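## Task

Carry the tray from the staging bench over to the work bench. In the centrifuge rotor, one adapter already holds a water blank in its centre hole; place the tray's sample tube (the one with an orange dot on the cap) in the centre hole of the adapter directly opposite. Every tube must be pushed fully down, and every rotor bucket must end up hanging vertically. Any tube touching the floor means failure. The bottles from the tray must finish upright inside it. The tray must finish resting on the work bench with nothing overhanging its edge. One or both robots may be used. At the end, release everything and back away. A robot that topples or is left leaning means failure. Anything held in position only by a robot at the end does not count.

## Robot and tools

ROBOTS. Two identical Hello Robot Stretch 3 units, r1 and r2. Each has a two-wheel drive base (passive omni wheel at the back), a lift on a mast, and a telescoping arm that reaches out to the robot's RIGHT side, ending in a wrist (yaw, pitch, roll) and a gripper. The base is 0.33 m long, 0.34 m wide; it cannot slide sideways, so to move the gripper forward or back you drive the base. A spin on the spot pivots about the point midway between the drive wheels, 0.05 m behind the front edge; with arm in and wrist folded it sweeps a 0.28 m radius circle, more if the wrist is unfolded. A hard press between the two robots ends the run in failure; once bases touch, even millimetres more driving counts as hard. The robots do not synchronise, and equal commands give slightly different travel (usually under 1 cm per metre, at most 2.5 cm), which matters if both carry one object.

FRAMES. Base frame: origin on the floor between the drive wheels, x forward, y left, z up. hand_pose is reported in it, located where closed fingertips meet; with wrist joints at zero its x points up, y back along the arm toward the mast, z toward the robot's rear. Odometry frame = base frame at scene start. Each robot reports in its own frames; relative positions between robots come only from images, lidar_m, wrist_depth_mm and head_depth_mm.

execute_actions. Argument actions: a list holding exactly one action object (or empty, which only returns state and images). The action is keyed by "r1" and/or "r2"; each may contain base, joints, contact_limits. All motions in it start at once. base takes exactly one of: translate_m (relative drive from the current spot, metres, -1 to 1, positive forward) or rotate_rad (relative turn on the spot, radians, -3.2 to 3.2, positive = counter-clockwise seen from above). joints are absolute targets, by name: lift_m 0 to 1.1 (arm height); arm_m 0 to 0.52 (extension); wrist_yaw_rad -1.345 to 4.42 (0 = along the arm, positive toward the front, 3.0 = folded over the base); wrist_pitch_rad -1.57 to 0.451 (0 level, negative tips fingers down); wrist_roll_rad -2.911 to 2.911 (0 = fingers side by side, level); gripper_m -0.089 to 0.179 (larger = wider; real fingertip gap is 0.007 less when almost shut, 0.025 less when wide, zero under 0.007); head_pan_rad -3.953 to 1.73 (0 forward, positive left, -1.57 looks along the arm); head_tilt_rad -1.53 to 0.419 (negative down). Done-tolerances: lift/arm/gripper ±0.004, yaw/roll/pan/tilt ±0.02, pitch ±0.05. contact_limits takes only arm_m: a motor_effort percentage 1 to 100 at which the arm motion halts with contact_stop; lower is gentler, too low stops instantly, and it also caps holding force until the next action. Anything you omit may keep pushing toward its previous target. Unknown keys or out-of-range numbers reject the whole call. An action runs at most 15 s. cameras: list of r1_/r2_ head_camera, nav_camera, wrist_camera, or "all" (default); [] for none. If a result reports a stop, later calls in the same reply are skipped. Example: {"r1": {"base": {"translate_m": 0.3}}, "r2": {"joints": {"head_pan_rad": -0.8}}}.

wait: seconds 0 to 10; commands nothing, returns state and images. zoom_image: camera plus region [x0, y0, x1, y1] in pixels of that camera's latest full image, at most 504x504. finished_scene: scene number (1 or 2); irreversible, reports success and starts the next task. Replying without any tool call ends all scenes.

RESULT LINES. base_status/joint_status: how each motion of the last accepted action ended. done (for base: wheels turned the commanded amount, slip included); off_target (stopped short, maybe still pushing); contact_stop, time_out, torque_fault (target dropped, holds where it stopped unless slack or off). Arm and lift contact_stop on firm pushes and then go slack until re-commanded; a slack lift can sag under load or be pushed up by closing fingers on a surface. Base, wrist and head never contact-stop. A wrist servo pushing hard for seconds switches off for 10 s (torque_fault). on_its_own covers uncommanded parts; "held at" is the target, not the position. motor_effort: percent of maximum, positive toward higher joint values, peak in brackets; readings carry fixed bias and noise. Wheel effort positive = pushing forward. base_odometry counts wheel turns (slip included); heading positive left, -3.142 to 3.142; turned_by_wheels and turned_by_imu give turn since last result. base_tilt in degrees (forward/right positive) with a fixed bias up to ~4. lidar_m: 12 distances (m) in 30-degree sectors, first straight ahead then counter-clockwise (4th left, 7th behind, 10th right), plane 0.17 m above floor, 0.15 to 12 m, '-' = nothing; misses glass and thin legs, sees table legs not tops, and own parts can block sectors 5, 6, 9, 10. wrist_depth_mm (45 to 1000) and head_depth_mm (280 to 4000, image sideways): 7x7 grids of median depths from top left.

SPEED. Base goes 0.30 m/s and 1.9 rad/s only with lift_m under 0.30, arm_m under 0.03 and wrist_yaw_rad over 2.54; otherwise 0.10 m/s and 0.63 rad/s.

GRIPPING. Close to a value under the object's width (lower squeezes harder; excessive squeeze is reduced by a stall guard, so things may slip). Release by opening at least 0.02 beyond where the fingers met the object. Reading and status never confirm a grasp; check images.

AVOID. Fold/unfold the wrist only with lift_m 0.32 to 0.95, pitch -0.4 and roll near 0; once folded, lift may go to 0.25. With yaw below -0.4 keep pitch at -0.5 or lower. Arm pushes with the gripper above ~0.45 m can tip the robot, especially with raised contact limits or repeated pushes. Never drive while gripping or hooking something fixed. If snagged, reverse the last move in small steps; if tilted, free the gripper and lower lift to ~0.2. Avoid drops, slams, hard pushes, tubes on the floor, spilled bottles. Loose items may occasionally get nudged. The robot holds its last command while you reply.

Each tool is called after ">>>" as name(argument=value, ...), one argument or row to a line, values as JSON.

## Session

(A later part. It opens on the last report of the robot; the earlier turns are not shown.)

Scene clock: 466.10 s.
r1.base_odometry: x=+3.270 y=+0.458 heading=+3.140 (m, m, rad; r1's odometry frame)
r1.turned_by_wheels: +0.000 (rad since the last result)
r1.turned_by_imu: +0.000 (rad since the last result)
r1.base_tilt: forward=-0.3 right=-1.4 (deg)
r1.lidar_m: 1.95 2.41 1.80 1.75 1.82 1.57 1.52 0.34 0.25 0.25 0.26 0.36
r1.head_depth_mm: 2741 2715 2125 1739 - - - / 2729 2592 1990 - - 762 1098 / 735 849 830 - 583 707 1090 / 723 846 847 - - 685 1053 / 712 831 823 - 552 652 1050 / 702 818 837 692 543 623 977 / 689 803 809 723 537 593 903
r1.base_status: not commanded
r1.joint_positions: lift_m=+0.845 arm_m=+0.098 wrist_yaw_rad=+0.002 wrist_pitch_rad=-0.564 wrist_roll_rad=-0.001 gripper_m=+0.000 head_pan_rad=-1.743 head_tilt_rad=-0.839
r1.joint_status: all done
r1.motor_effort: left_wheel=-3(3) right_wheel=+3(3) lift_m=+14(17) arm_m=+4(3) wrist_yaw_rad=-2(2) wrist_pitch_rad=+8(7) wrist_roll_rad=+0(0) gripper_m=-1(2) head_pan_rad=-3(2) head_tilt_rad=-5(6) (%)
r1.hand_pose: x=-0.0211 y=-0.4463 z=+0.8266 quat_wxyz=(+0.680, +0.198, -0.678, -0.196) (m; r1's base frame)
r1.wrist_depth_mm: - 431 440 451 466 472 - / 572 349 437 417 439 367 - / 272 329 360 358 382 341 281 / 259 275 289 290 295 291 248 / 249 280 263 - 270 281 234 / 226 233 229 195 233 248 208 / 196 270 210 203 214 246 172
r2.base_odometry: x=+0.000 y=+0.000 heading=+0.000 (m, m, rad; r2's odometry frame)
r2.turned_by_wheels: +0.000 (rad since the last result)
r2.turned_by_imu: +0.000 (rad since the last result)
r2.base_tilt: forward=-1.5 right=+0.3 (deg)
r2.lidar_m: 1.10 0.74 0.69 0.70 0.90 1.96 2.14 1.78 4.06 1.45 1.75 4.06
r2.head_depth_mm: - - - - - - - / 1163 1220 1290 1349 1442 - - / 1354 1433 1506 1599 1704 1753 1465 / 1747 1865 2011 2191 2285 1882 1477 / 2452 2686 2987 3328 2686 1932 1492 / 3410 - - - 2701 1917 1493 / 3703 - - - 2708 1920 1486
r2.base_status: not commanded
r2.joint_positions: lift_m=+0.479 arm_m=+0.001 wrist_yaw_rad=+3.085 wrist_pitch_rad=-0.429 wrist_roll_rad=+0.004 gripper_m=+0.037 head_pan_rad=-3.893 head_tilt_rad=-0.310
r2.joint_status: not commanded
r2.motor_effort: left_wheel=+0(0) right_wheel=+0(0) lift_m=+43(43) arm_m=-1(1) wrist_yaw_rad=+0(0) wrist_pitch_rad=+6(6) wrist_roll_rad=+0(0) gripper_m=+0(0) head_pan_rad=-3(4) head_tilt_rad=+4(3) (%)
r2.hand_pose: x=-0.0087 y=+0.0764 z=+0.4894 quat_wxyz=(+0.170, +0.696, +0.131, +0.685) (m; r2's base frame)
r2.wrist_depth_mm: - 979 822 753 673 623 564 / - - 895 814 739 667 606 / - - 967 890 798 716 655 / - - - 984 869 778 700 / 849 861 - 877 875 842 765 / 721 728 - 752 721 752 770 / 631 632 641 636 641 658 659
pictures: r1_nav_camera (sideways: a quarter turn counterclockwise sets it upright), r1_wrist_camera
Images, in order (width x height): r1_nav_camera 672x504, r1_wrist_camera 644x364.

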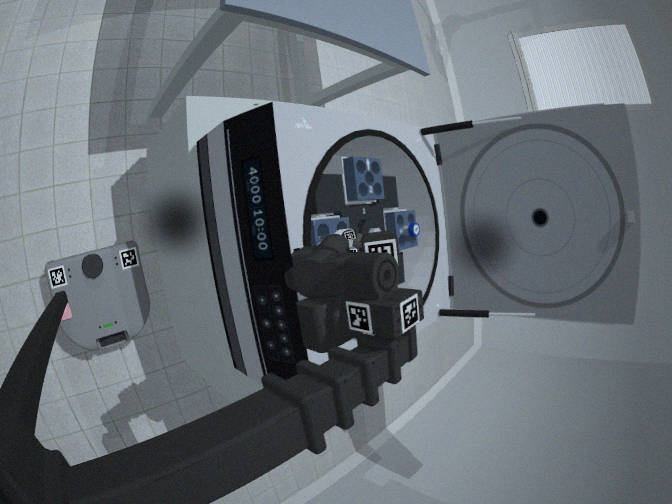

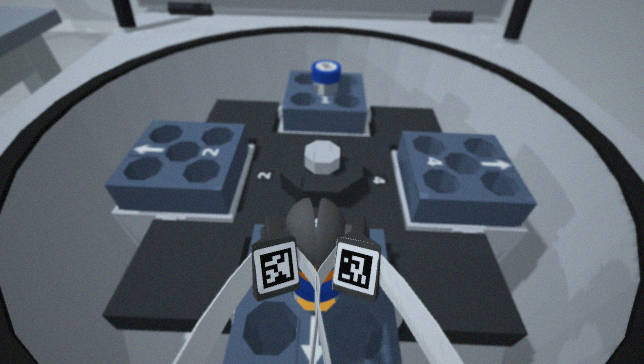

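Lower till contact.

>>> execute_actions(
  actions=[
    {"r1":{"joints":{"lift_m":0.822}}},
  ],
  cameras=["r1_wrist_camera"],
)

Scene clock: 468.97 s.
r1.base_odometry: x=+3.270 y=+0.458 heading=+3.140 (m, m, rad; r1's odometry frame)
r1.turned_by_wheels: +0.000 (rad since the last result)
r1.turned_by_imu: +0.001 (rad since the last result)
r1.base_tilt: forward=-0.3 right=-1.4 (deg)
r1.lidar_m: 1.95 2.41 1.79 1.74 1.82 1.58 1.53 0.34 0.25 0.25 0.26 0.36
r1.head_depth_mm: 2776 2729 2115 1686 581 - - / 2713 2608 1988 662 - - 1081 / 734 847 830 741 - 710 1091 / 720 845 848 - - 687 1056 / 710 831 823 723 549 653 1053 / 700 819 842 692 545 623 976 / 692 803 808 721 537 594 902
r1.base_status: not commanded
r1.joint_positions: lift_m=+0.823 arm_m=+0.098 wrist_yaw_rad=+0.001 wrist_pitch_rad=-0.487 wrist_roll_rad=-0.001 gripper_m=+0.000 head_pan_rad=-1.743 head_tilt_rad=-0.839
r1.joint_status: all done
r1.on_its_own: wrist_pitch_rad is at rest, and its effort (-32) is outside its rest range (-20 to +32)
r1.motor_effort: left_wheel=-3(3) right_wheel=+3(3) lift_m=+10(14) arm_m=+3(4) wrist_yaw_rad=-1(2) wrist_pitch_rad=-32(34) wrist_roll_rad=+0(0) gripper_m=-2(1) head_pan_rad=-3(2) head_tilt_rad=-5(6) (%)
r1.hand_pose: x=-0.0213 y=-0.4578 z=+0.8201 quat_wxyz=(+0.687, +0.171, -0.685, -0.170) (m; r1's base frame)
r1.wrist_depth_mm: - 464 460 463 475 481 - / 594 370 422 444 431 388 - / 279 331 395 364 405 344 295 / 265 279 293 286 304 301 253 / 259 265 264 - 264 260 243 / 245 229 224 185 230 244 227 / 215 199 185 177 184 202 202
r2.base_odometry: x=+0.000 y=+0.000 heading=+0.000 (m, m, rad; r2's odometry frame)
r2.turned_by_wheels: +0.000 (rad since the last result)
r2.turned_by_imu: +0.000 (rad since the last result)
r2.base_tilt: forward=-1.5 right=+0.2 (deg)
r2.lidar_m: 1.10 0.74 0.69 0.70 0.89 1.97 2.15 1.79 4.06 1.45 1.75 4.05
r2.head_depth_mm: - - - - - - - / 1161 1212 1290 1356 1438 - - / 1358 1424 1506 1619 1698 1752 1469 / 1755 1855 1992 2153 2236 1918 1483 / 2418 2656 2914 3350 2688 1908 1485 / 3375 - - - 2720 1910 1492 / 3654 - - - 2662 1935 1485
r2.base_status: not commanded
r2.joint_positions: lift_m=+0.479 arm_m=+0.001 wrist_yaw_rad=+3.085 wrist_pitch_rad=-0.429 wrist_roll_rad=+0.004 gripper_m=+0.037 head_pan_rad=-3.893 head_tilt_rad=-0.310
r2.joint_status: not commanded
r2.motor_effort: left_wheel=+0(1) right_wheel=+0(0) lift_m=+43(44) arm_m=-1(1) wrist_yaw_rad=+1(0) wrist_pitch_rad=+6(6) wrist_roll_rad=+1(0) gripper_m=+0(0) head_pan_rad=-4(3) head_tilt_rad=+4(3) (%)
r2.hand_pose: x=-0.0087 y=+0.0764 z=+0.4894 quat_wxyz=(+0.170, +0.696, +0.131, +0.685) (m; r2's base frame)
r2.wrist_depth_mm: - 954 807 740 682 617 563 / - - 879 813 729 666 613 / - - 978 890 812 723 657 / - - - - 876 774 713 / 862 867 - 889 882 840 770 / 723 738 - 749 720 756 755 / 630 635 638 644 646 665 657
pictures: r1_wrist_camera
Images, in order (width x height): r1_wrist_camera 644x364.

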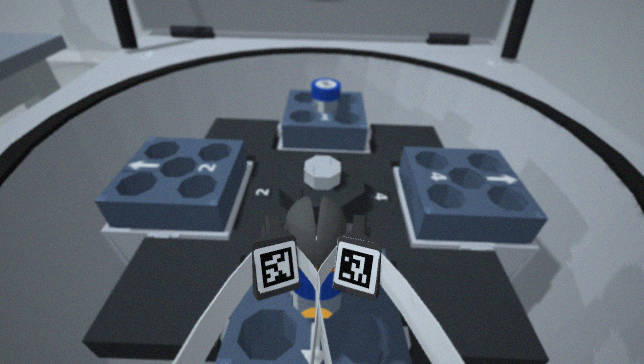

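>>> execute_actions(
  actions=[
    {"r1":{"joints":{"lift_m":0.9,"wrist_pitch_rad":-0.55}}},
  ],
  cameras=[],
)

>>> execute_actions(
  actions=[
    {"r1":{"joints":{"arm_m":0.335}}},
  ],
  cameras=["r1_wrist_camera"],
)

>>> execute_actions(
  actions=[
    {"r1":{"joints":{"lift_m":0.86}}},
  ],
  cameras=["r1_wrist_camera","r1_nav_camera"],
)

Scene clock: 475.60 s.
r1.base_odometry: x=+3.270 y=+0.458 heading=+3.140 (m, m, rad; r1's odometry frame)
r1.turned_by_wheels: +0.000 (rad since the last result)
r1.turned_by_imu: +0.001 (rad since the last result)
r1.base_tilt: forward=-0.2 right=-1.5 (deg)
r1.lidar_m: 1.95 2.41 1.79 1.75 1.83 1.57 1.53 0.34 0.25 0.25 0.26 0.36
r1.head_depth_mm: 2772 2733 2134 - - - 1098 / 2725 2607 2244 - 585 728 1090 / 734 847 832 - 570 705 1089 / 724 848 855 - 559 686 1054 / 711 830 854 - 548 650 1044 / 701 817 839 694 544 622 976 / 690 798 810 721 537 594 903
r1.base_status: not commanded
r1.joint_positions: lift_m=+0.900 arm_m=+0.098 wrist_yaw_rad=+0.001 wrist_pitch_rad=-0.561 wrist_roll_rad=-0.001 gripper_m=+0.000 head_pan_rad=-1.743 head_tilt_rad=-0.839
r1.joint_status: all done
r1.motor_effort: left_wheel=-4(3) right_wheel=+3(3) lift_m=+22(21) arm_m=+3(4) wrist_yaw_rad=-1(2) wrist_pitch_rad=+6(33) wrist_roll_rad=+0(0) gripper_m=-1(3) head_pan_rad=-2(2) head_tilt_rad=-7(6) (%)
r1.hand_pose: x=-0.0213 y=-0.4468 z=+0.8817 quat_wxyz=(+0.680, +0.196, -0.679, -0.196) (m; r1's base frame)
r1.wrist_depth_mm: - 490 482 483 485 493 - / 629 471 469 490 476 541 - / 722 376 460 430 465 394 - / 297 351 364 389 383 353 - / 258 322 319 - 318 326 269 / 228 321 288 225 295 328 232 / 197 264 256 232 256 275 203
r2.base_odometry: x=+0.000 y=+0.000 heading=+0.000 (m, m, rad; r2's odometry frame)
r2.turned_by_wheels: +0.000 (rad since the last result)
r2.turned_by_imu: +0.000 (rad since the last result)
r2.base_tilt: forward=-1.5 right=+0.3 (deg)
r2.lidar_m: 1.10 0.74 0.69 0.70 0.89 1.98 2.15 1.79 4.06 1.45 1.75 4.05
r2.head_depth_mm: - - - - - - - / 1157 1221 1288 1357 1428 - - / 1358 1434 1507 1600 1703 1776 1466 / 1756 1881 2023 2177 2292 1901 1473 / 2425 2680 2945 3374 2714 1896 1488 / 3352 - - - 2691 1924 1476 / 3709 - - - 2723 1915 1494
r2.base_status: not commanded
r2.joint_positions: lift_m=+0.479 arm_m=+0.001 wrist_yaw_rad=+3.085 wrist_pitch_rad=-0.429 wrist_roll_rad=+0.004 gripper_m=+0.037 head_pan_rad=-3.893 head_tilt_rad=-0.310
r2.joint_status: not commanded
r2.motor_effort: left_wheel=+0(0) right_wheel=+0(1) lift_m=+43(43) arm_m=-1(1) wrist_yaw_rad=+0(1) wrist_pitch_rad=+6(6) wrist_roll_rad=+0(1) gripper_m=+1(0) head_pan_rad=-3(3) head_tilt_rad=+4(4) (%)
r2.hand_pose: x=-0.0087 y=+0.0764 z=+0.4894 quat_wxyz=(+0.170, +0.696, +0.131, +0.685) (m; r2's base frame)
r2.wrist_depth_mm: - 973 799 741 676 621 563 / - - 889 820 733 665 601 / - - 957 889 791 712 657 / - - - 1000 865 776 702 / 855 870 - 887 890 836 762 / 728 743 - 733 722 755 767 / 621 635 640 640 648 656 651
pictures: none
No camera images: the call's "cameras" was empty. Leave "cameras" out to get every camera's image.

Scene clock: 478.57 s.
r1.base_odometry: x=+3.270 y=+0.458 heading=+3.140 (m, m, rad; r1's odometry frame)
r1.turned_by_wheels: +0.000 (rad since the last result)
r1.turned_by_imu: +0.001 (rad since the last result)
r1.base_tilt: forward=-0.2 right=-1.4 (deg)
r1.lidar_m: 1.95 2.40 1.80 1.74 1.82 1.57 1.52 0.34 0.25 0.25 0.26 0.36
r1.head_depth_mm: 2756 2726 2150 - - - 1093 / 2713 2675 - - 578 724 1089 / 733 - 838 719 568 707 1091 / 714 - 847 714 559 686 1052 / 708 - 797 688 550 652 1046 / 700 817 841 691 543 622 978 / 691 807 800 723 535 595 904
r1.base_status: not commanded
r1.joint_positions: lift_m=+0.900 arm_m=+0.335 wrist_yaw_rad=+0.001 wrist_pitch_rad=-0.561 wrist_roll_rad=-0.001 gripper_m=+0.000 head_pan_rad=-1.743 head_tilt_rad=-0.840
r1.joint_status: all done
r1.motor_effort: left_wheel=-3(4) right_wheel=+3(3) lift_m=+22(22) arm_m=+3(0) wrist_yaw_rad=-1(2) wrist_pitch_rad=+6(6) wrist_roll_rad=+0(1) gripper_m=-2(1) head_pan_rad=-2(2) head_tilt_rad=-6(5) (%)
r1.hand_pose: x=-0.0214 y=-0.6837 z=+0.8817 quat_wxyz=(+0.680, +0.196, -0.679, -0.196) (m; r1's base frame)
r1.wrist_depth_mm: 252 252 252 253 252 254 254 / 292 284 285 285 285 286 287 / - 326 329 328 329 329 338 / 281 291 294 310 305 308 301 / 248 258 304 - 315 271 265 / 223 274 320 248 343 282 235 / 231 274 256 236 256 273 235
r2.base_odometry: x=+0.000 y=+0.000 heading=+0.000 (m, m, rad; r2's odometry frame)
r2.turned_by_wheels: +0.000 (rad since the last result)
r2.turned_by_imu: +0.000 (rad since the last result)
r2.base_tilt: forward=-1.6 right=+0.3 (deg)
r2.lidar_m: 1.10 0.74 0.69 0.70 0.90 1.97 2.14 1.79 4.07 1.46 1.75 4.06
r2.head_depth_mm: - - - - - - - / 1155 1210 1289 1356 1430 - - / 1357 1423 1510 1597 1699 1751 1484 / 1735 1850 2015 2174 2248 1908 1479 / 2435 2690 2993 3313 2712 1917 1482 / 3419 - - - 2719 1910 1484 / 3675 - - - 2699 1923 1499
r2.base_status: not commanded
r2.joint_positions: lift_m=+0.479 arm_m=+0.001 wrist_yaw_rad=+3.085 wrist_pitch_rad=-0.429 wrist_roll_rad=+0.004 gripper_m=+0.037 head_pan_rad=-3.893 head_tilt_rad=-0.310
r2.joint_status: not commanded
r2.motor_effort: left_wheel=+0(0) right_wheel=+0(0) lift_m=+43(43) arm_m=-1(1) wrist_yaw_rad=-1(1) wrist_pitch_rad=+6(6) wrist_roll_rad=+0(0) gripper_m=+0(0) head_pan_rad=-4(3) head_tilt_rad=+4(3) (%)
r2.hand_pose: x=-0.0087 y=+0.0764 z=+0.4894 quat_wxyz=(+0.170, +0.696, +0.131, +0.685) (m; r2's base frame)
r2.wrist_depth_mm: - - 797 747 678 617 572 / - - 866 814 734 672 605 / - - 992 900 798 738 651 / - - - 995 869 795 707 / 867 875 - 878 880 827 771 / 717 730 - 747 726 756 765 / 632 634 639 646 649 658 656
pictures: r1_wrist_camera
Images, in order (width x height): r1_wrist_camera 644x364.

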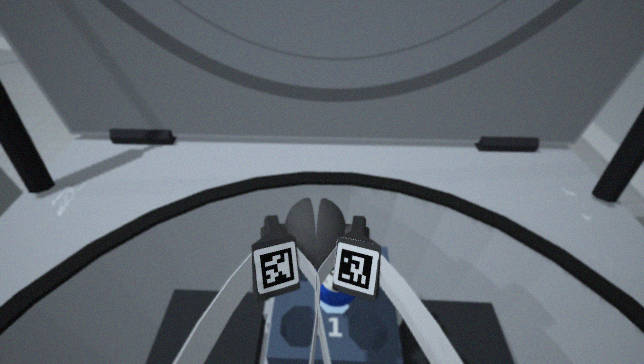

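Scene clock: 479.73 s.
r1.base_odometry: x=+3.270 y=+0.458 heading=+3.140 (m, m, rad; r1's odometry frame)
r1.turned_by_wheels: +0.000 (rad since the last result)
r1.turned_by_imu: +0.000 (rad since the last result)
r1.base_tilt: forward=-0.3 right=-1.4 (deg)
r1.lidar_m: 1.95 2.41 1.79 1.74 1.82 1.57 1.53 0.34 0.25 0.25 0.26 0.36
r1.head_depth_mm: 2752 2717 2119 1778 - - - / 2741 2606 2125 - - 742 1094 / 734 840 - 716 563 706 1090 / 722 797 823 716 560 688 1053 / 711 789 794 688 551 650 1052 / 701 812 838 692 544 622 981 / 690 801 802 721 537 594 903
r1.base_status: not commanded
r1.joint_positions: lift_m=+0.860 arm_m=+0.335 wrist_yaw_rad=+0.001 wrist_pitch_rad=-0.561 wrist_roll_rad=-0.001 gripper_m=+0.000 head_pan_rad=-1.743 head_tilt_rad=-0.840
r1.joint_status: all done
r1.motor_effort: left_wheel=-3(4) right_wheel=+3(3) lift_m=+15(20) arm_m=+3(3) wrist_yaw_rad=-1(1) wrist_pitch_rad=+6(6) wrist_roll_rad=+0(0) gripper_m=-1(2) head_pan_rad=-2(3) head_tilt_rad=-5(5) (%)
r1.hand_pose: x=-0.0214 y=-0.6837 z=+0.8422 quat_wxyz=(+0.680, +0.196, -0.679, -0.196) (m; r1's base frame)
r1.wrist_depth_mm: 252 254 253 254 255 256 256 / 293 287 286 289 287 287 288 / 279 284 287 293 296 299 307 / 233 239 268 291 274 250 251 / 206 247 305 - 303 261 220 / 217 251 244 222 250 260 222 / 230 224 216 203 217 223 235
r2.base_odometry: x=+0.000 y=+0.000 heading=+0.000 (m, m, rad; r2's odometry frame)
r2.turned_by_wheels: +0.000 (rad since the last result)
r2.turned_by_imu: +0.000 (rad since the last result)
r2.base_tilt: forward=-1.5 right=+0.2 (deg)
r2.lidar_m: 1.10 0.74 0.69 0.70 0.90 1.96 2.14 1.79 4.04 1.45 1.75 4.06
r2.head_depth_mm: - - - - - - - / 1148 1215 1289 1360 1440 - - / 1364 1434 1509 1594 1704 1763 1477 / 1738 1873 2028 2165 2293 1887 1483 / 2473 2652 2962 3336 2666 1910 1467 / 3366 - - - 2744 1922 1484 / 3693 - - - 2756 1928 1490
r2.base_status: not commanded
r2.joint_positions: lift_m=+0.479 arm_m=+0.001 wrist_yaw_rad=+3.085 wrist_pitch_rad=-0.429 wrist_roll_rad=+0.004 gripper_m=+0.037 head_pan_rad=-3.893 head_tilt_rad=-0.310
r2.joint_status: not commanded
r2.motor_effort: left_wheel=+0(0) right_wheel=+0(0) lift_m=+43(44) arm_m=-1(1) wrist_yaw_rad=+0(0) wrist_pitch_rad=+6(6) wrist_roll_rad=+0(1) gripper_m=+0(0) head_pan_rad=-3(3) head_tilt_rad=+3(4) (%)
r2.hand_pose: x=-0.0087 y=+0.0764 z=+0.4894 quat_wxyz=(+0.170, +0.696, +0.131, +0.685) (m; r2's base frame)
r2.wrist_depth_mm: - 974 800 760 677 620 574 / - - 865 820 737 670 612 / - - 999 895 807 709 657 / - - - 982 881 793 709 / 856 869 - 896 892 830 766 / 723 733 - 742 731 749 768 / 633 635 634 643 642 663 657
pictures: r1_nav_camera (sideways: a quarter turn counterclockwise sets it upright), r1_wrist_camera
Images, in order (width x height): r1_nav_camera 672x504, r1_wrist_camera 644x364.

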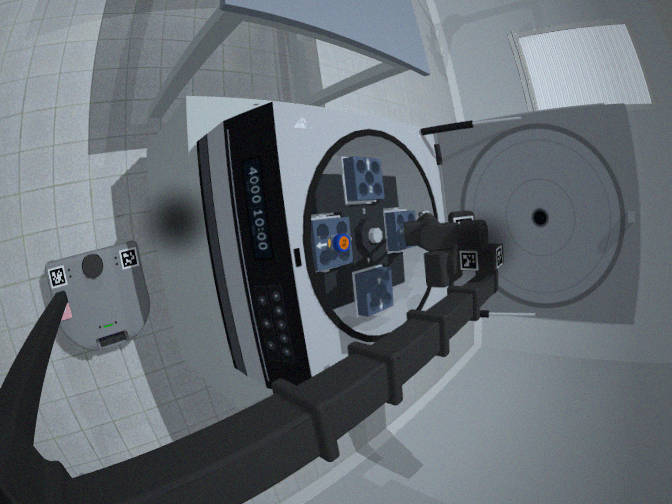

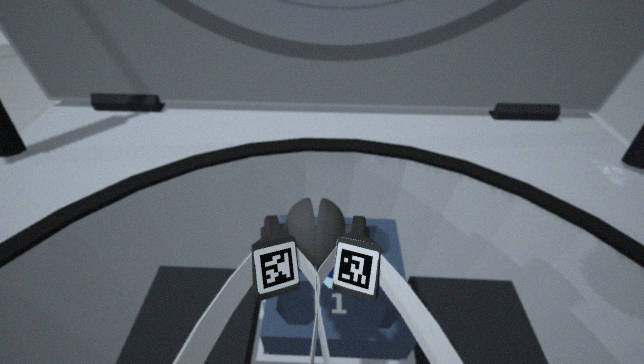

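>>> execute_actions(
  actions=[
    {"r1":{"base":{"translate_m":-0.008},"joints":{"arm_m":0.328}}},
  ],
  cameras=[],
)

>>> execute_actions(
  actions=[
    {"r1":{"joints":{"lift_m":0.83}}},
  ],
  cameras=["r1_wrist_camera"],
)

Scene clock: 487.07 s.
r1.base_odometry: x=+3.278 y=+0.458 heading=+3.140 (m, m, rad; r1's odometry frame)
r1.turned_by_wheels: +0.000 (rad since the last result)
r1.turned_by_imu: +0.001 (rad since the last result)
r1.base_tilt: forward=-0.2 right=-1.4 (deg)
r1.lidar_m: 1.96 2.41 1.79 1.74 1.83 1.56 1.52 0.34 0.25 0.25 0.26 0.36
r1.head_depth_mm: 2780 2721 2099 1770 - - - / 2740 2756 2156 - - 740 1092 / 733 821 - 700 564 705 1090 / 723 798 824 718 561 685 1055 / 710 787 796 695 552 650 1053 / 701 812 843 707 543 620 977 / 690 802 806 726 536 593 902
r1.base_status: done
r1.joint_positions: lift_m=+0.860 arm_m=+0.328 wrist_yaw_rad=+0.001 wrist_pitch_rad=-0.561 wrist_roll_rad=-0.001 gripper_m=+0.000 head_pan_rad=-1.743 head_tilt_rad=-0.840
r1.joint_status: all done
r1.motor_effort: left_wheel=-3(9) right_wheel=+3(5) lift_m=+14(14) arm_m=-3(2) wrist_yaw_rad=+0(1) wrist_pitch_rad=+5(6) wrist_roll_rad=+0(0) gripper_m=-3(2) head_pan_rad=-2(2) head_tilt_rad=-6(5) (%)
r1.hand_pose: x=-0.0214 y=-0.6774 z=+0.8422 quat_wxyz=(+0.680, +0.196, -0.679, -0.196) (m; r1's base frame)
r1.wrist_depth_mm: 259 259 260 259 260 260 262 / 299 292 293 293 292 295 303 / 279 282 288 292 296 302 304 / 233 243 279 300 280 249 251 / 213 261 319 - 314 259 217 / 227 255 244 232 251 257 218 / 242 220 212 209 218 228 230
r2.base_odometry: x=+0.000 y=+0.000 heading=+0.000 (m, m, rad; r2's odometry frame)
r2.turned_by_wheels: +0.000 (rad since the last result)
r2.turned_by_imu: +0.000 (rad since the last result)
r2.base_tilt: forward=-1.5 right=+0.2 (deg)
r2.lidar_m: 1.10 0.74 0.69 0.70 0.89 1.97 2.14 1.79 4.06 1.45 1.75 4.06
r2.head_depth_mm: - - - - - - - / 1156 1210 1291 1360 1438 - - / 1359 1437 1506 1604 1708 1751 1473 / 1748 1850 2012 2184 2308 1924 1480 / 2427 2721 2956 3382 2715 1897 1500 / 3371 - - - 2713 1929 1488 / 3626 - - - 2726 1935 1505
r2.base_status: not commanded
r2.joint_positions: lift_m=+0.479 arm_m=+0.001 wrist_yaw_rad=+3.085 wrist_pitch_rad=-0.429 wrist_roll_rad=+0.004 gripper_m=+0.037 head_pan_rad=-3.893 head_tilt_rad=-0.310
r2.joint_status: not commanded
r2.motor_effort: left_wheel=-1(0) right_wheel=+0(0) lift_m=+43(43) arm_m=-1(1) wrist_yaw_rad=+0(0) wrist_pitch_rad=+6(6) wrist_roll_rad=+1(1) gripper_m=+1(0) head_pan_rad=-4(4) head_tilt_rad=+3(3) (%)
r2.hand_pose: x=-0.0087 y=+0.0764 z=+0.4894 quat_wxyz=(+0.170, +0.696, +0.131, +0.685) (m; r2's base frame)
r2.wrist_depth_mm: - 973 801 755 672 614 564 / - - 878 821 724 667 612 / - - - 907 789 719 649 / - - - 992 892 796 714 / 853 868 - 881 887 835 756 / 722 727 - 737 726 768 749 / 629 638 638 642 646 660 662
pictures: none
No camera images: the call's "cameras" was empty. Leave "cameras" out to get every camera's image.

Scene clock: 488.13 s.
r1.base_odometry: x=+3.278 y=+0.458 heading=+3.140 (m, m, rad; r1's odometry frame)
r1.turned_by_wheels: +0.000 (rad since the last result)
r1.turned_by_imu: +0.000 (rad since the last result)
r1.base_tilt: forward=-0.2 right=-1.4 (deg)
r1.lidar_m: 1.96 2.40 1.79 1.74 1.83 1.57 1.52 0.34 0.25 0.25 0.26 0.36
r1.head_depth_mm: 2757 2747 2120 1732 684 - - / 2711 2713 2047 673 - - 1095 / 733 840 - 683 570 705 1088 / 723 812 - 717 559 685 1056 / 711 806 - 695 550 649 1051 / 701 816 841 707 545 622 980 / 690 802 809 726 537 592 901
r1.base_status: not commanded
r1.joint_positions: lift_m=+0.830 arm_m=+0.328 wrist_yaw_rad=+0.000 wrist_pitch_rad=-0.526 wrist_roll_rad=-0.001 gripper_m=+0.000 head_pan_rad=-1.743 head_tilt_rad=-0.840
r1.joint_status: all done
r1.motor_effort: left_wheel=-3(3) right_wheel=+3(4) lift_m=+11(16) arm_m=-2(2) wrist_yaw_rad=+0(1) wrist_pitch_rad=-12(13) wrist_roll_rad=-1(1) gripper_m=+0(1) head_pan_rad=-2(3) head_tilt_rad=-6(6) (%)
r1.hand_pose: x=-0.0216 y=-0.6828 z=+0.8198 quat_wxyz=(+0.683, +0.184, -0.682, -0.184) (m; r1's base frame)
r1.wrist_depth_mm: 256 256 257 256 259 258 259 / 287 287 287 287 289 288 297 / 252 255 258 266 266 270 273 / 204 229 268 288 269 233 222 / 208 252 304 - 295 252 202 / 221 227 221 186 227 235 214 / 235 195 190 189 193 201 227
r2.base_odometry: x=+0.000 y=+0.000 heading=+0.000 (m, m, rad; r2's odometry frame)
r2.turned_by_wheels: +0.000 (rad since the last result)
r2.turned_by_imu: +0.000 (rad since the last result)
r2.base_tilt: forward=-1.5 right=+0.3 (deg)
r2.lidar_m: 1.10 0.74 0.69 0.70 0.89 1.97 2.15 1.79 4.04 1.45 1.75 4.04
r2.head_depth_mm: - - - - - - - / 1151 1207 1295 1355 1440 - - / 1364 1437 1510 1618 1695 1755 1484 / 1748 1856 1991 2182 2297 1890 1492 / 2453 2660 2948 3410 2703 1910 1489 / 3380 - - - 2736 1920 1487 / 3643 - - - 2702 1932 1485
r2.base_status: not commanded
r2.joint_positions: lift_m=+0.479 arm_m=+0.001 wrist_yaw_rad=+3.085 wrist_pitch_rad=-0.429 wrist_roll_rad=+0.004 gripper_m=+0.037 head_pan_rad=-3.893 head_tilt_rad=-0.310
r2.joint_status: not commanded
r2.motor_effort: left_wheel=+0(0) right_wheel=+0(0) lift_m=+43(44) arm_m=-1(1) wrist_yaw_rad=-1(1) wrist_pitch_rad=+7(6) wrist_roll_rad=+1(0) gripper_m=+0(0) head_pan_rad=-4(4) head_tilt_rad=+4(4) (%)
r2.hand_pose: x=-0.0087 y=+0.0764 z=+0.4894 quat_wxyz=(+0.170, +0.696, +0.131, +0.685) (m; r2's base frame)
r2.wrist_depth_mm: - 985 786 744 682 618 573 / - - 885 804 736 656 614 / - - 959 903 802 711 657 / - - - 982 891 774 710 / 849 879 - 877 894 836 771 / 735 734 - 739 727 758 759 / 637 635 638 642 643 651 664
pictures: r1_wrist_camera
Images, in order (width x height): r1_wrist_camera 644x364.

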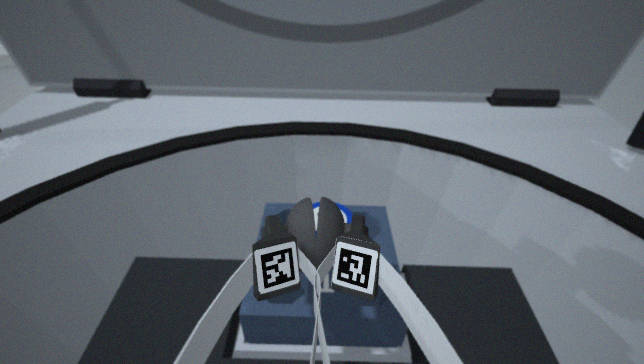

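>>> execute_actions(
  actions=[
    {"r1":{"joints":{"lift_m":0.94,"wrist_pitch_rad":-0.4}}},
  ],
  cameras=[],
)

>>> execute_actions(
  actions=[
    {"r1":{"joints":{"arm_m":0,"head_pan_rad":-1.57,"head_tilt_rad":-0.85}}},
  ],
  cameras=["r1_wrist_camera","r1_nav_camera"],
)

>>> execute_actions(
  actions=[
    {"r1":{"joints":{"wrist_yaw_rad":3.0,"gripper_m":0.04}}},
  ],
  cameras=["r1_head_camera","r1_nav_camera"],
)

Scene clock: 497.73 s.
r1.base_odometry: x=+3.278 y=+0.458 heading=+3.140 (m, m, rad; r1's odometry frame)
r1.turned_by_wheels: +0.000 (rad since the last result)
r1.turned_by_imu: +0.001 (rad since the last result)
r1.base_tilt: forward=-0.3 right=-1.5 (deg)
r1.lidar_m: 1.96 2.41 1.80 1.75 1.82 1.57 1.52 0.34 0.25 0.25 0.26 0.36
r1.head_depth_mm: 2768 2717 - - - 766 1116 / 2722 - - 614 577 718 1092 / 708 - 818 730 567 704 1089 / 689 882 847 715 560 685 1055 / 681 - 807 696 551 652 1045 / 692 820 841 706 544 621 973 / 691 802 807 728 536 594 902
r1.base_status: not commanded
r1.joint_positions: lift_m=+0.940 arm_m=+0.328 wrist_yaw_rad=+0.000 wrist_pitch_rad=-0.421 wrist_roll_rad=-0.001 gripper_m=+0.000 head_pan_rad=-1.743 head_tilt_rad=-0.840
r1.joint_status: all done
r1.motor_effort: left_wheel=-3(3) right_wheel=+3(3) lift_m=+22(24) arm_m=-2(2) wrist_yaw_rad=+0(1) wrist_pitch_rad=+11(13) wrist_roll_rad=+0(0) gripper_m=-2(2) head_pan_rad=-3(3) head_tilt_rad=-6(6) (%)
r1.hand_pose: x=-0.0215 y=-0.6972 z=+0.9517 quat_wxyz=(+0.692, +0.148, -0.691, -0.148) (m; r1's base frame)
r1.wrist_depth_mm: 244 243 244 244 246 246 246 / 268 271 270 270 270 272 273 / 307 300 301 304 302 303 304 / 353 340 341 343 343 344 - / 471 357 362 - 368 373 - / 301 300 312 363 316 314 - / 261 279 375 309 372 282 273
r2.base_odometry: x=+0.000 y=+0.000 heading=+0.000 (m, m, rad; r2's odometry frame)
r2.turned_by_wheels: +0.000 (rad since the last result)
r2.turned_by_imu: +0.000 (rad since the last result)
r2.base_tilt: forward=-1.5 right=+0.3 (deg)
r2.lidar_m: 1.10 0.74 0.69 0.70 0.89 1.97 2.15 1.79 4.06 1.45 1.74 4.06
r2.head_depth_mm: - - - - - - - / 1149 1216 1289 1361 1430 - - / 1358 1427 1518 1609 1703 1746 1465 / 1738 1851 2004 2155 2259 1886 1482 / 2463 2685 2980 3367 2701 1911 1485 / 3372 - - - 2680 1909 1490 / 3703 - - - 2753 1927 1495
r2.base_status: not commanded
r2.joint_positions: lift_m=+0.479 arm_m=+0.001 wrist_yaw_rad=+3.085 wrist_pitch_rad=-0.429 wrist_roll_rad=+0.004 gripper_m=+0.037 head_pan_rad=-3.893 head_tilt_rad=-0.310
r2.joint_status: not commanded
r2.motor_effort: left_wheel=+0(0) right_wheel=+0(0) lift_m=+43(44) arm_m=-1(1) wrist_yaw_rad=+0(0) wrist_pitch_rad=+6(6) wrist_roll_rad=+0(0) gripper_m=+0(0) head_pan_rad=-3(3) head_tilt_rad=+3(5) (%)
r2.hand_pose: x=-0.0087 y=+0.0764 z=+0.4894 quat_wxyz=(+0.170, +0.696, +0.131, +0.685) (m; r2's base frame)
r2.wrist_depth_mm: - 962 805 766 680 611 569 / - - 886 809 733 655 603 / - - 965 898 794 715 652 / - - - 974 878 773 701 / 849 871 - 884 890 832 763 / 718 725 - 747 735 755 755 / 624 639 636 636 652 659 649
pictures: none
No camera images: the call's "cameras" was empty. Leave "cameras" out to get every camera's image.

Scene clock: 501.37 s.
r1.base_odometry: x=+3.278 y=+0.458 heading=+3.140 (m, m, rad; r1's odometry frame)
r1.turned_by_wheels: +0.000 (rad since the last result)
r1.turned_by_imu: +0.001 (rad since the last result)
r1.base_tilt: forward=-0.2 right=-1.5 (deg)
r1.lidar_m: 1.96 2.41 1.80 1.75 1.83 1.56 1.52 0.34 0.25 0.25 0.26 0.36
r1.head_depth_mm: 710 849 837 - - - 1079 / 711 832 827 724 - - 1059 / 712 831 861 - - - 1029 / 714 833 846 - 557 696 1033 / 715 836 844 712 558 672 1051 / 717 817 810 719 557 677 1046 / 2541 2510 1984 626 554 681 1046
r1.base_status: not commanded
r1.joint_positions: lift_m=+0.940 arm_m=+0.000 wrist_yaw_rad=+0.000 wrist_pitch_rad=-0.421 wrist_roll_rad=-0.001 gripper_m=+0.000 head_pan_rad=-1.577 head_tilt_rad=-0.840
r1.joint_status: all done
r1.motor_effort: left_wheel=-3(3) right_wheel=+3(3) lift_m=+22(22) arm_m=-3(3) wrist_yaw_rad=+0(0) wrist_pitch_rad=+11(11) wrist_roll_rad=+0(1) gripper_m=-2(1) head_pan_rad=+3(16) head_tilt_rad=-5(6) (%)
r1.hand_pose: x=-0.0215 y=-0.3693 z=+0.9517 quat_wxyz=(+0.692, +0.148, -0.691, -0.148) (m; r1's base frame)
r1.wrist_depth_mm: - - 555 550 550 - - / - - 608 612 614 - - / 703 - 597 621 598 - - / 754 486 544 538 539 - - / - 403 434 - 439 402 - / 311 370 384 326 417 320 - / 262 263 346 314 393 273 281
r2.base_odometry: x=+0.000 y=+0.000 heading=+0.000 (m, m, rad; r2's odometry frame)
r2.turned_by_wheels: +0.000 (rad since the last result)
r2.turned_by_imu: +0.000 (rad since the last result)
r2.base_tilt: forward=-1.5 right=+0.3 (deg)
r2.lidar_m: 1.10 0.74 0.69 0.70 0.90 1.97 2.14 1.79 4.06 1.45 1.74 4.04
r2.head_depth_mm: - - - - - - - / 1155 1213 1288 1355 1443 - - / 1365 1435 1512 1594 1707 1744 1480 / 1727 1856 1994 2177 2274 1917 1485 / 2445 2694 2963 3282 2690 1921 1491 / 3392 - - - 2695 1921 1483 / 3687 - - - 2744 1919 1497
r2.base_status: not commanded
r2.joint_positions: lift_m=+0.479 arm_m=+0.001 wrist_yaw_rad=+3.085 wrist_pitch_rad=-0.429 wrist_roll_rad=+0.004 gripper_m=+0.037 head_pan_rad=-3.893 head_tilt_rad=-0.310
r2.joint_status: not commanded
r2.motor_effort: left_wheel=+0(0) right_wheel=+0(1) lift_m=+43(43) arm_m=-1(1) wrist_yaw_rad=+0(1) wrist_pitch_rad=+6(6) wrist_roll_rad=+1(1) gripper_m=+0(0) head_pan_rad=-3(3) head_tilt_rad=+4(3) (%)
r2.hand_pose: x=-0.0087 y=+0.0764 z=+0.4894 quat_wxyz=(+0.170, +0.696, +0.131, +0.685) (m; r2's base frame)
r2.wrist_depth_mm: - 991 808 742 679 620 568 / - - 883 812 730 663 610 / - - 990 890 804 723 663 / - - - 985 875 778 708 / 871 877 - 888 890 837 770 / 727 739 - 733 725 758 770 / 630 634 635 645 645 652 660
pictures: r1_nav_camera (sideways: a quarter turn counterclockwise sets it upright), r1_wrist_camera
Images, in order (width x height): r1_nav_camera 672x504, r1_wrist_camera 644x364.

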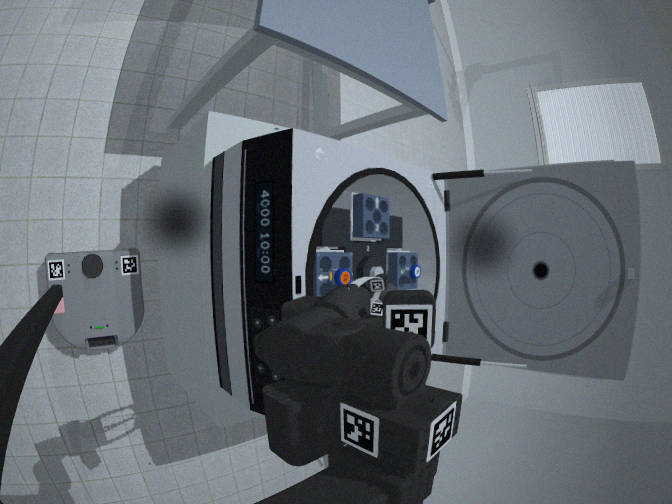

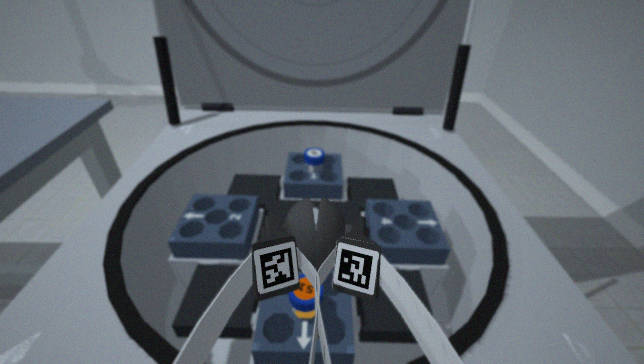

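Scene clock: 503.87 s.
r1.base_odometry: x=+3.278 y=+0.458 heading=+3.140 (m, m, rad; r1's odometry frame)
r1.turned_by_wheels: +0.000 (rad since the last result)
r1.turned_by_imu: +0.001 (rad since the last result)
r1.base_tilt: forward=-0.2 right=-1.4 (deg)
r1.lidar_m: 1.96 2.41 1.80 1.74 1.83 1.56 1.51 0.34 0.25 0.25 0.26 0.36
r1.head_depth_mm: 710 849 839 - - 656 1068 / 710 832 826 726 - 658 1020 / 714 833 853 743 - - - / 713 836 845 726 - - - / 714 835 845 735 - 672 1033 / 716 820 809 730 555 677 1051 / 2561 2517 1989 624 554 680 1047
r1.base_status: not commanded
r1.joint_positions: lift_m=+0.940 arm_m=+0.000 wrist_yaw_rad=+2.998 wrist_pitch_rad=-0.421 wrist_roll_rad=-0.001 gripper_m=+0.040 head_pan_rad=-1.577 head_tilt_rad=-0.840
r1.joint_status: all done
r1.motor_effort: left_wheel=-3(3) right_wheel=+3(3) lift_m=+22(22) arm_m=-3(3) wrist_yaw_rad=+2(4) wrist_pitch_rad=+11(11) wrist_roll_rad=+0(0) gripper_m=+1(81) head_pan_rad=+3(3) head_tilt_rad=-5(5) (%)
r1.hand_pose: x=+0.0109 y=+0.0764 z=+0.9517 quat_wxyz=(+0.197, +0.700, +0.098, +0.680) (m; r1's base frame)
r1.wrist_depth_mm: - - - - - - - / - - - - - - - / - - - - - - - / - - - - - - - / - - - - - - - / - - - - - - - / - - - - - - -
r2.base_odometry: x=+0.000 y=+0.000 heading=+0.000 (m, m, rad; r2's odometry frame)
r2.turned_by_wheels: +0.000 (rad since the last result)
r2.turned_by_imu: +0.000 (rad since the last result)
r2.base_tilt: forward=-1.5 right=+0.2 (deg)
r2.lidar_m: 1.10 0.74 0.69 0.70 0.90 1.97 2.15 1.79 4.05 1.45 1.75 4.06
r2.head_depth_mm: - - - - - - - / 1161 1212 1287 1346 1441 - - / 1373 1422 1513 1602 1700 1758 1475 / 1744 1868 2018 2144 2278 1903 1475 / 2392 2706 3007 3368 2692 1921 1495 / 3367 - - - 2681 1899 1491 / 3659 - - - 2687 1925 1479
r2.base_status: not commanded
r2.joint_positions: lift_m=+0.479 arm_m=+0.001 wrist_yaw_rad=+3.085 wrist_pitch_rad=-0.429 wrist_roll_rad=+0.004 gripper_m=+0.037 head_pan_rad=-3.893 head_tilt_rad=-0.310
r2.joint_status: not commanded
r2.motor_effort: left_wheel=+0(0) right_wheel=+0(0) lift_m=+43(43) arm_m=-1(1) wrist_yaw_rad=+0(0) wrist_pitch_rad=+6(6) wrist_roll_rad=+0(0) gripper_m=+0(0) head_pan_rad=-3(3) head_tilt_rad=+4(3) (%)
r2.hand_pose: x=-0.0087 y=+0.0764 z=+0.4894 quat_wxyz=(+0.170, +0.696, +0.131, +0.685) (m; r2's base frame)
r2.wrist_depth_mm: - 981 802 754 671 613 563 / - - 869 830 725 662 609 / - - 980 896 799 723 654 / - - - - 884 792 716 / 866 866 - 896 874 842 768 / 734 730 - 740 722 758 765 / 637 633 641 643 644 656 660
pictures: r1_head_camera (sideways: a quarter turn clockwise sets it upright), r1_nav_camera (sideways: a quarter turn counterclockwise sets it upright)
Images, in order (width x height): r1_head_camera 896x504, r1_nav_camera 672x504.

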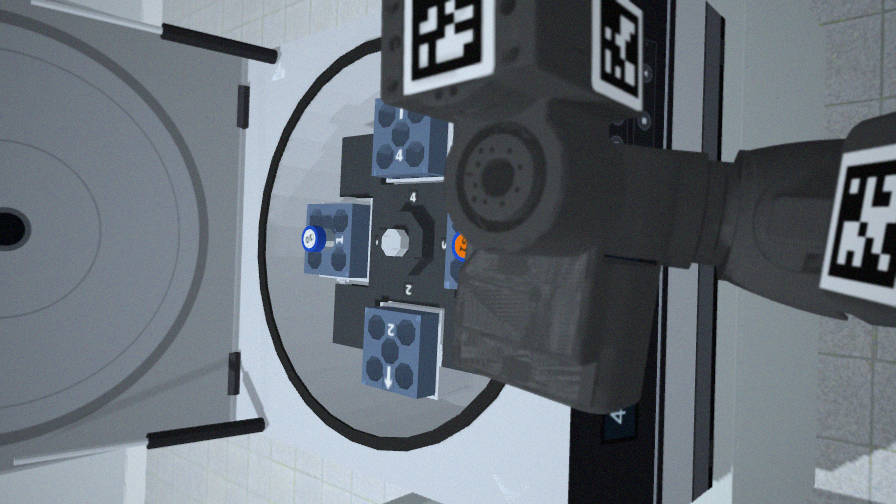

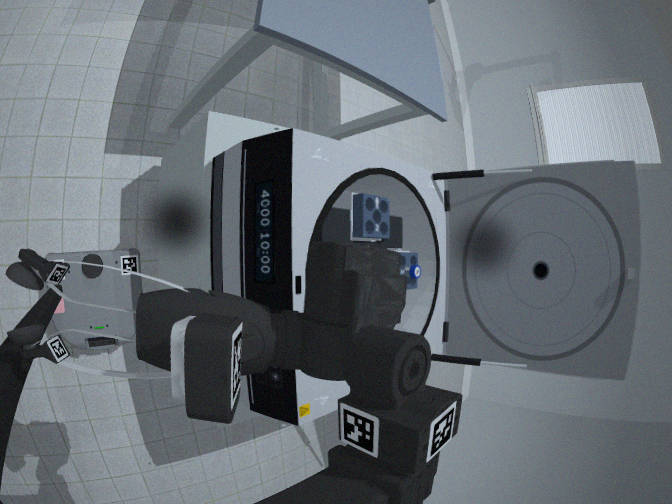

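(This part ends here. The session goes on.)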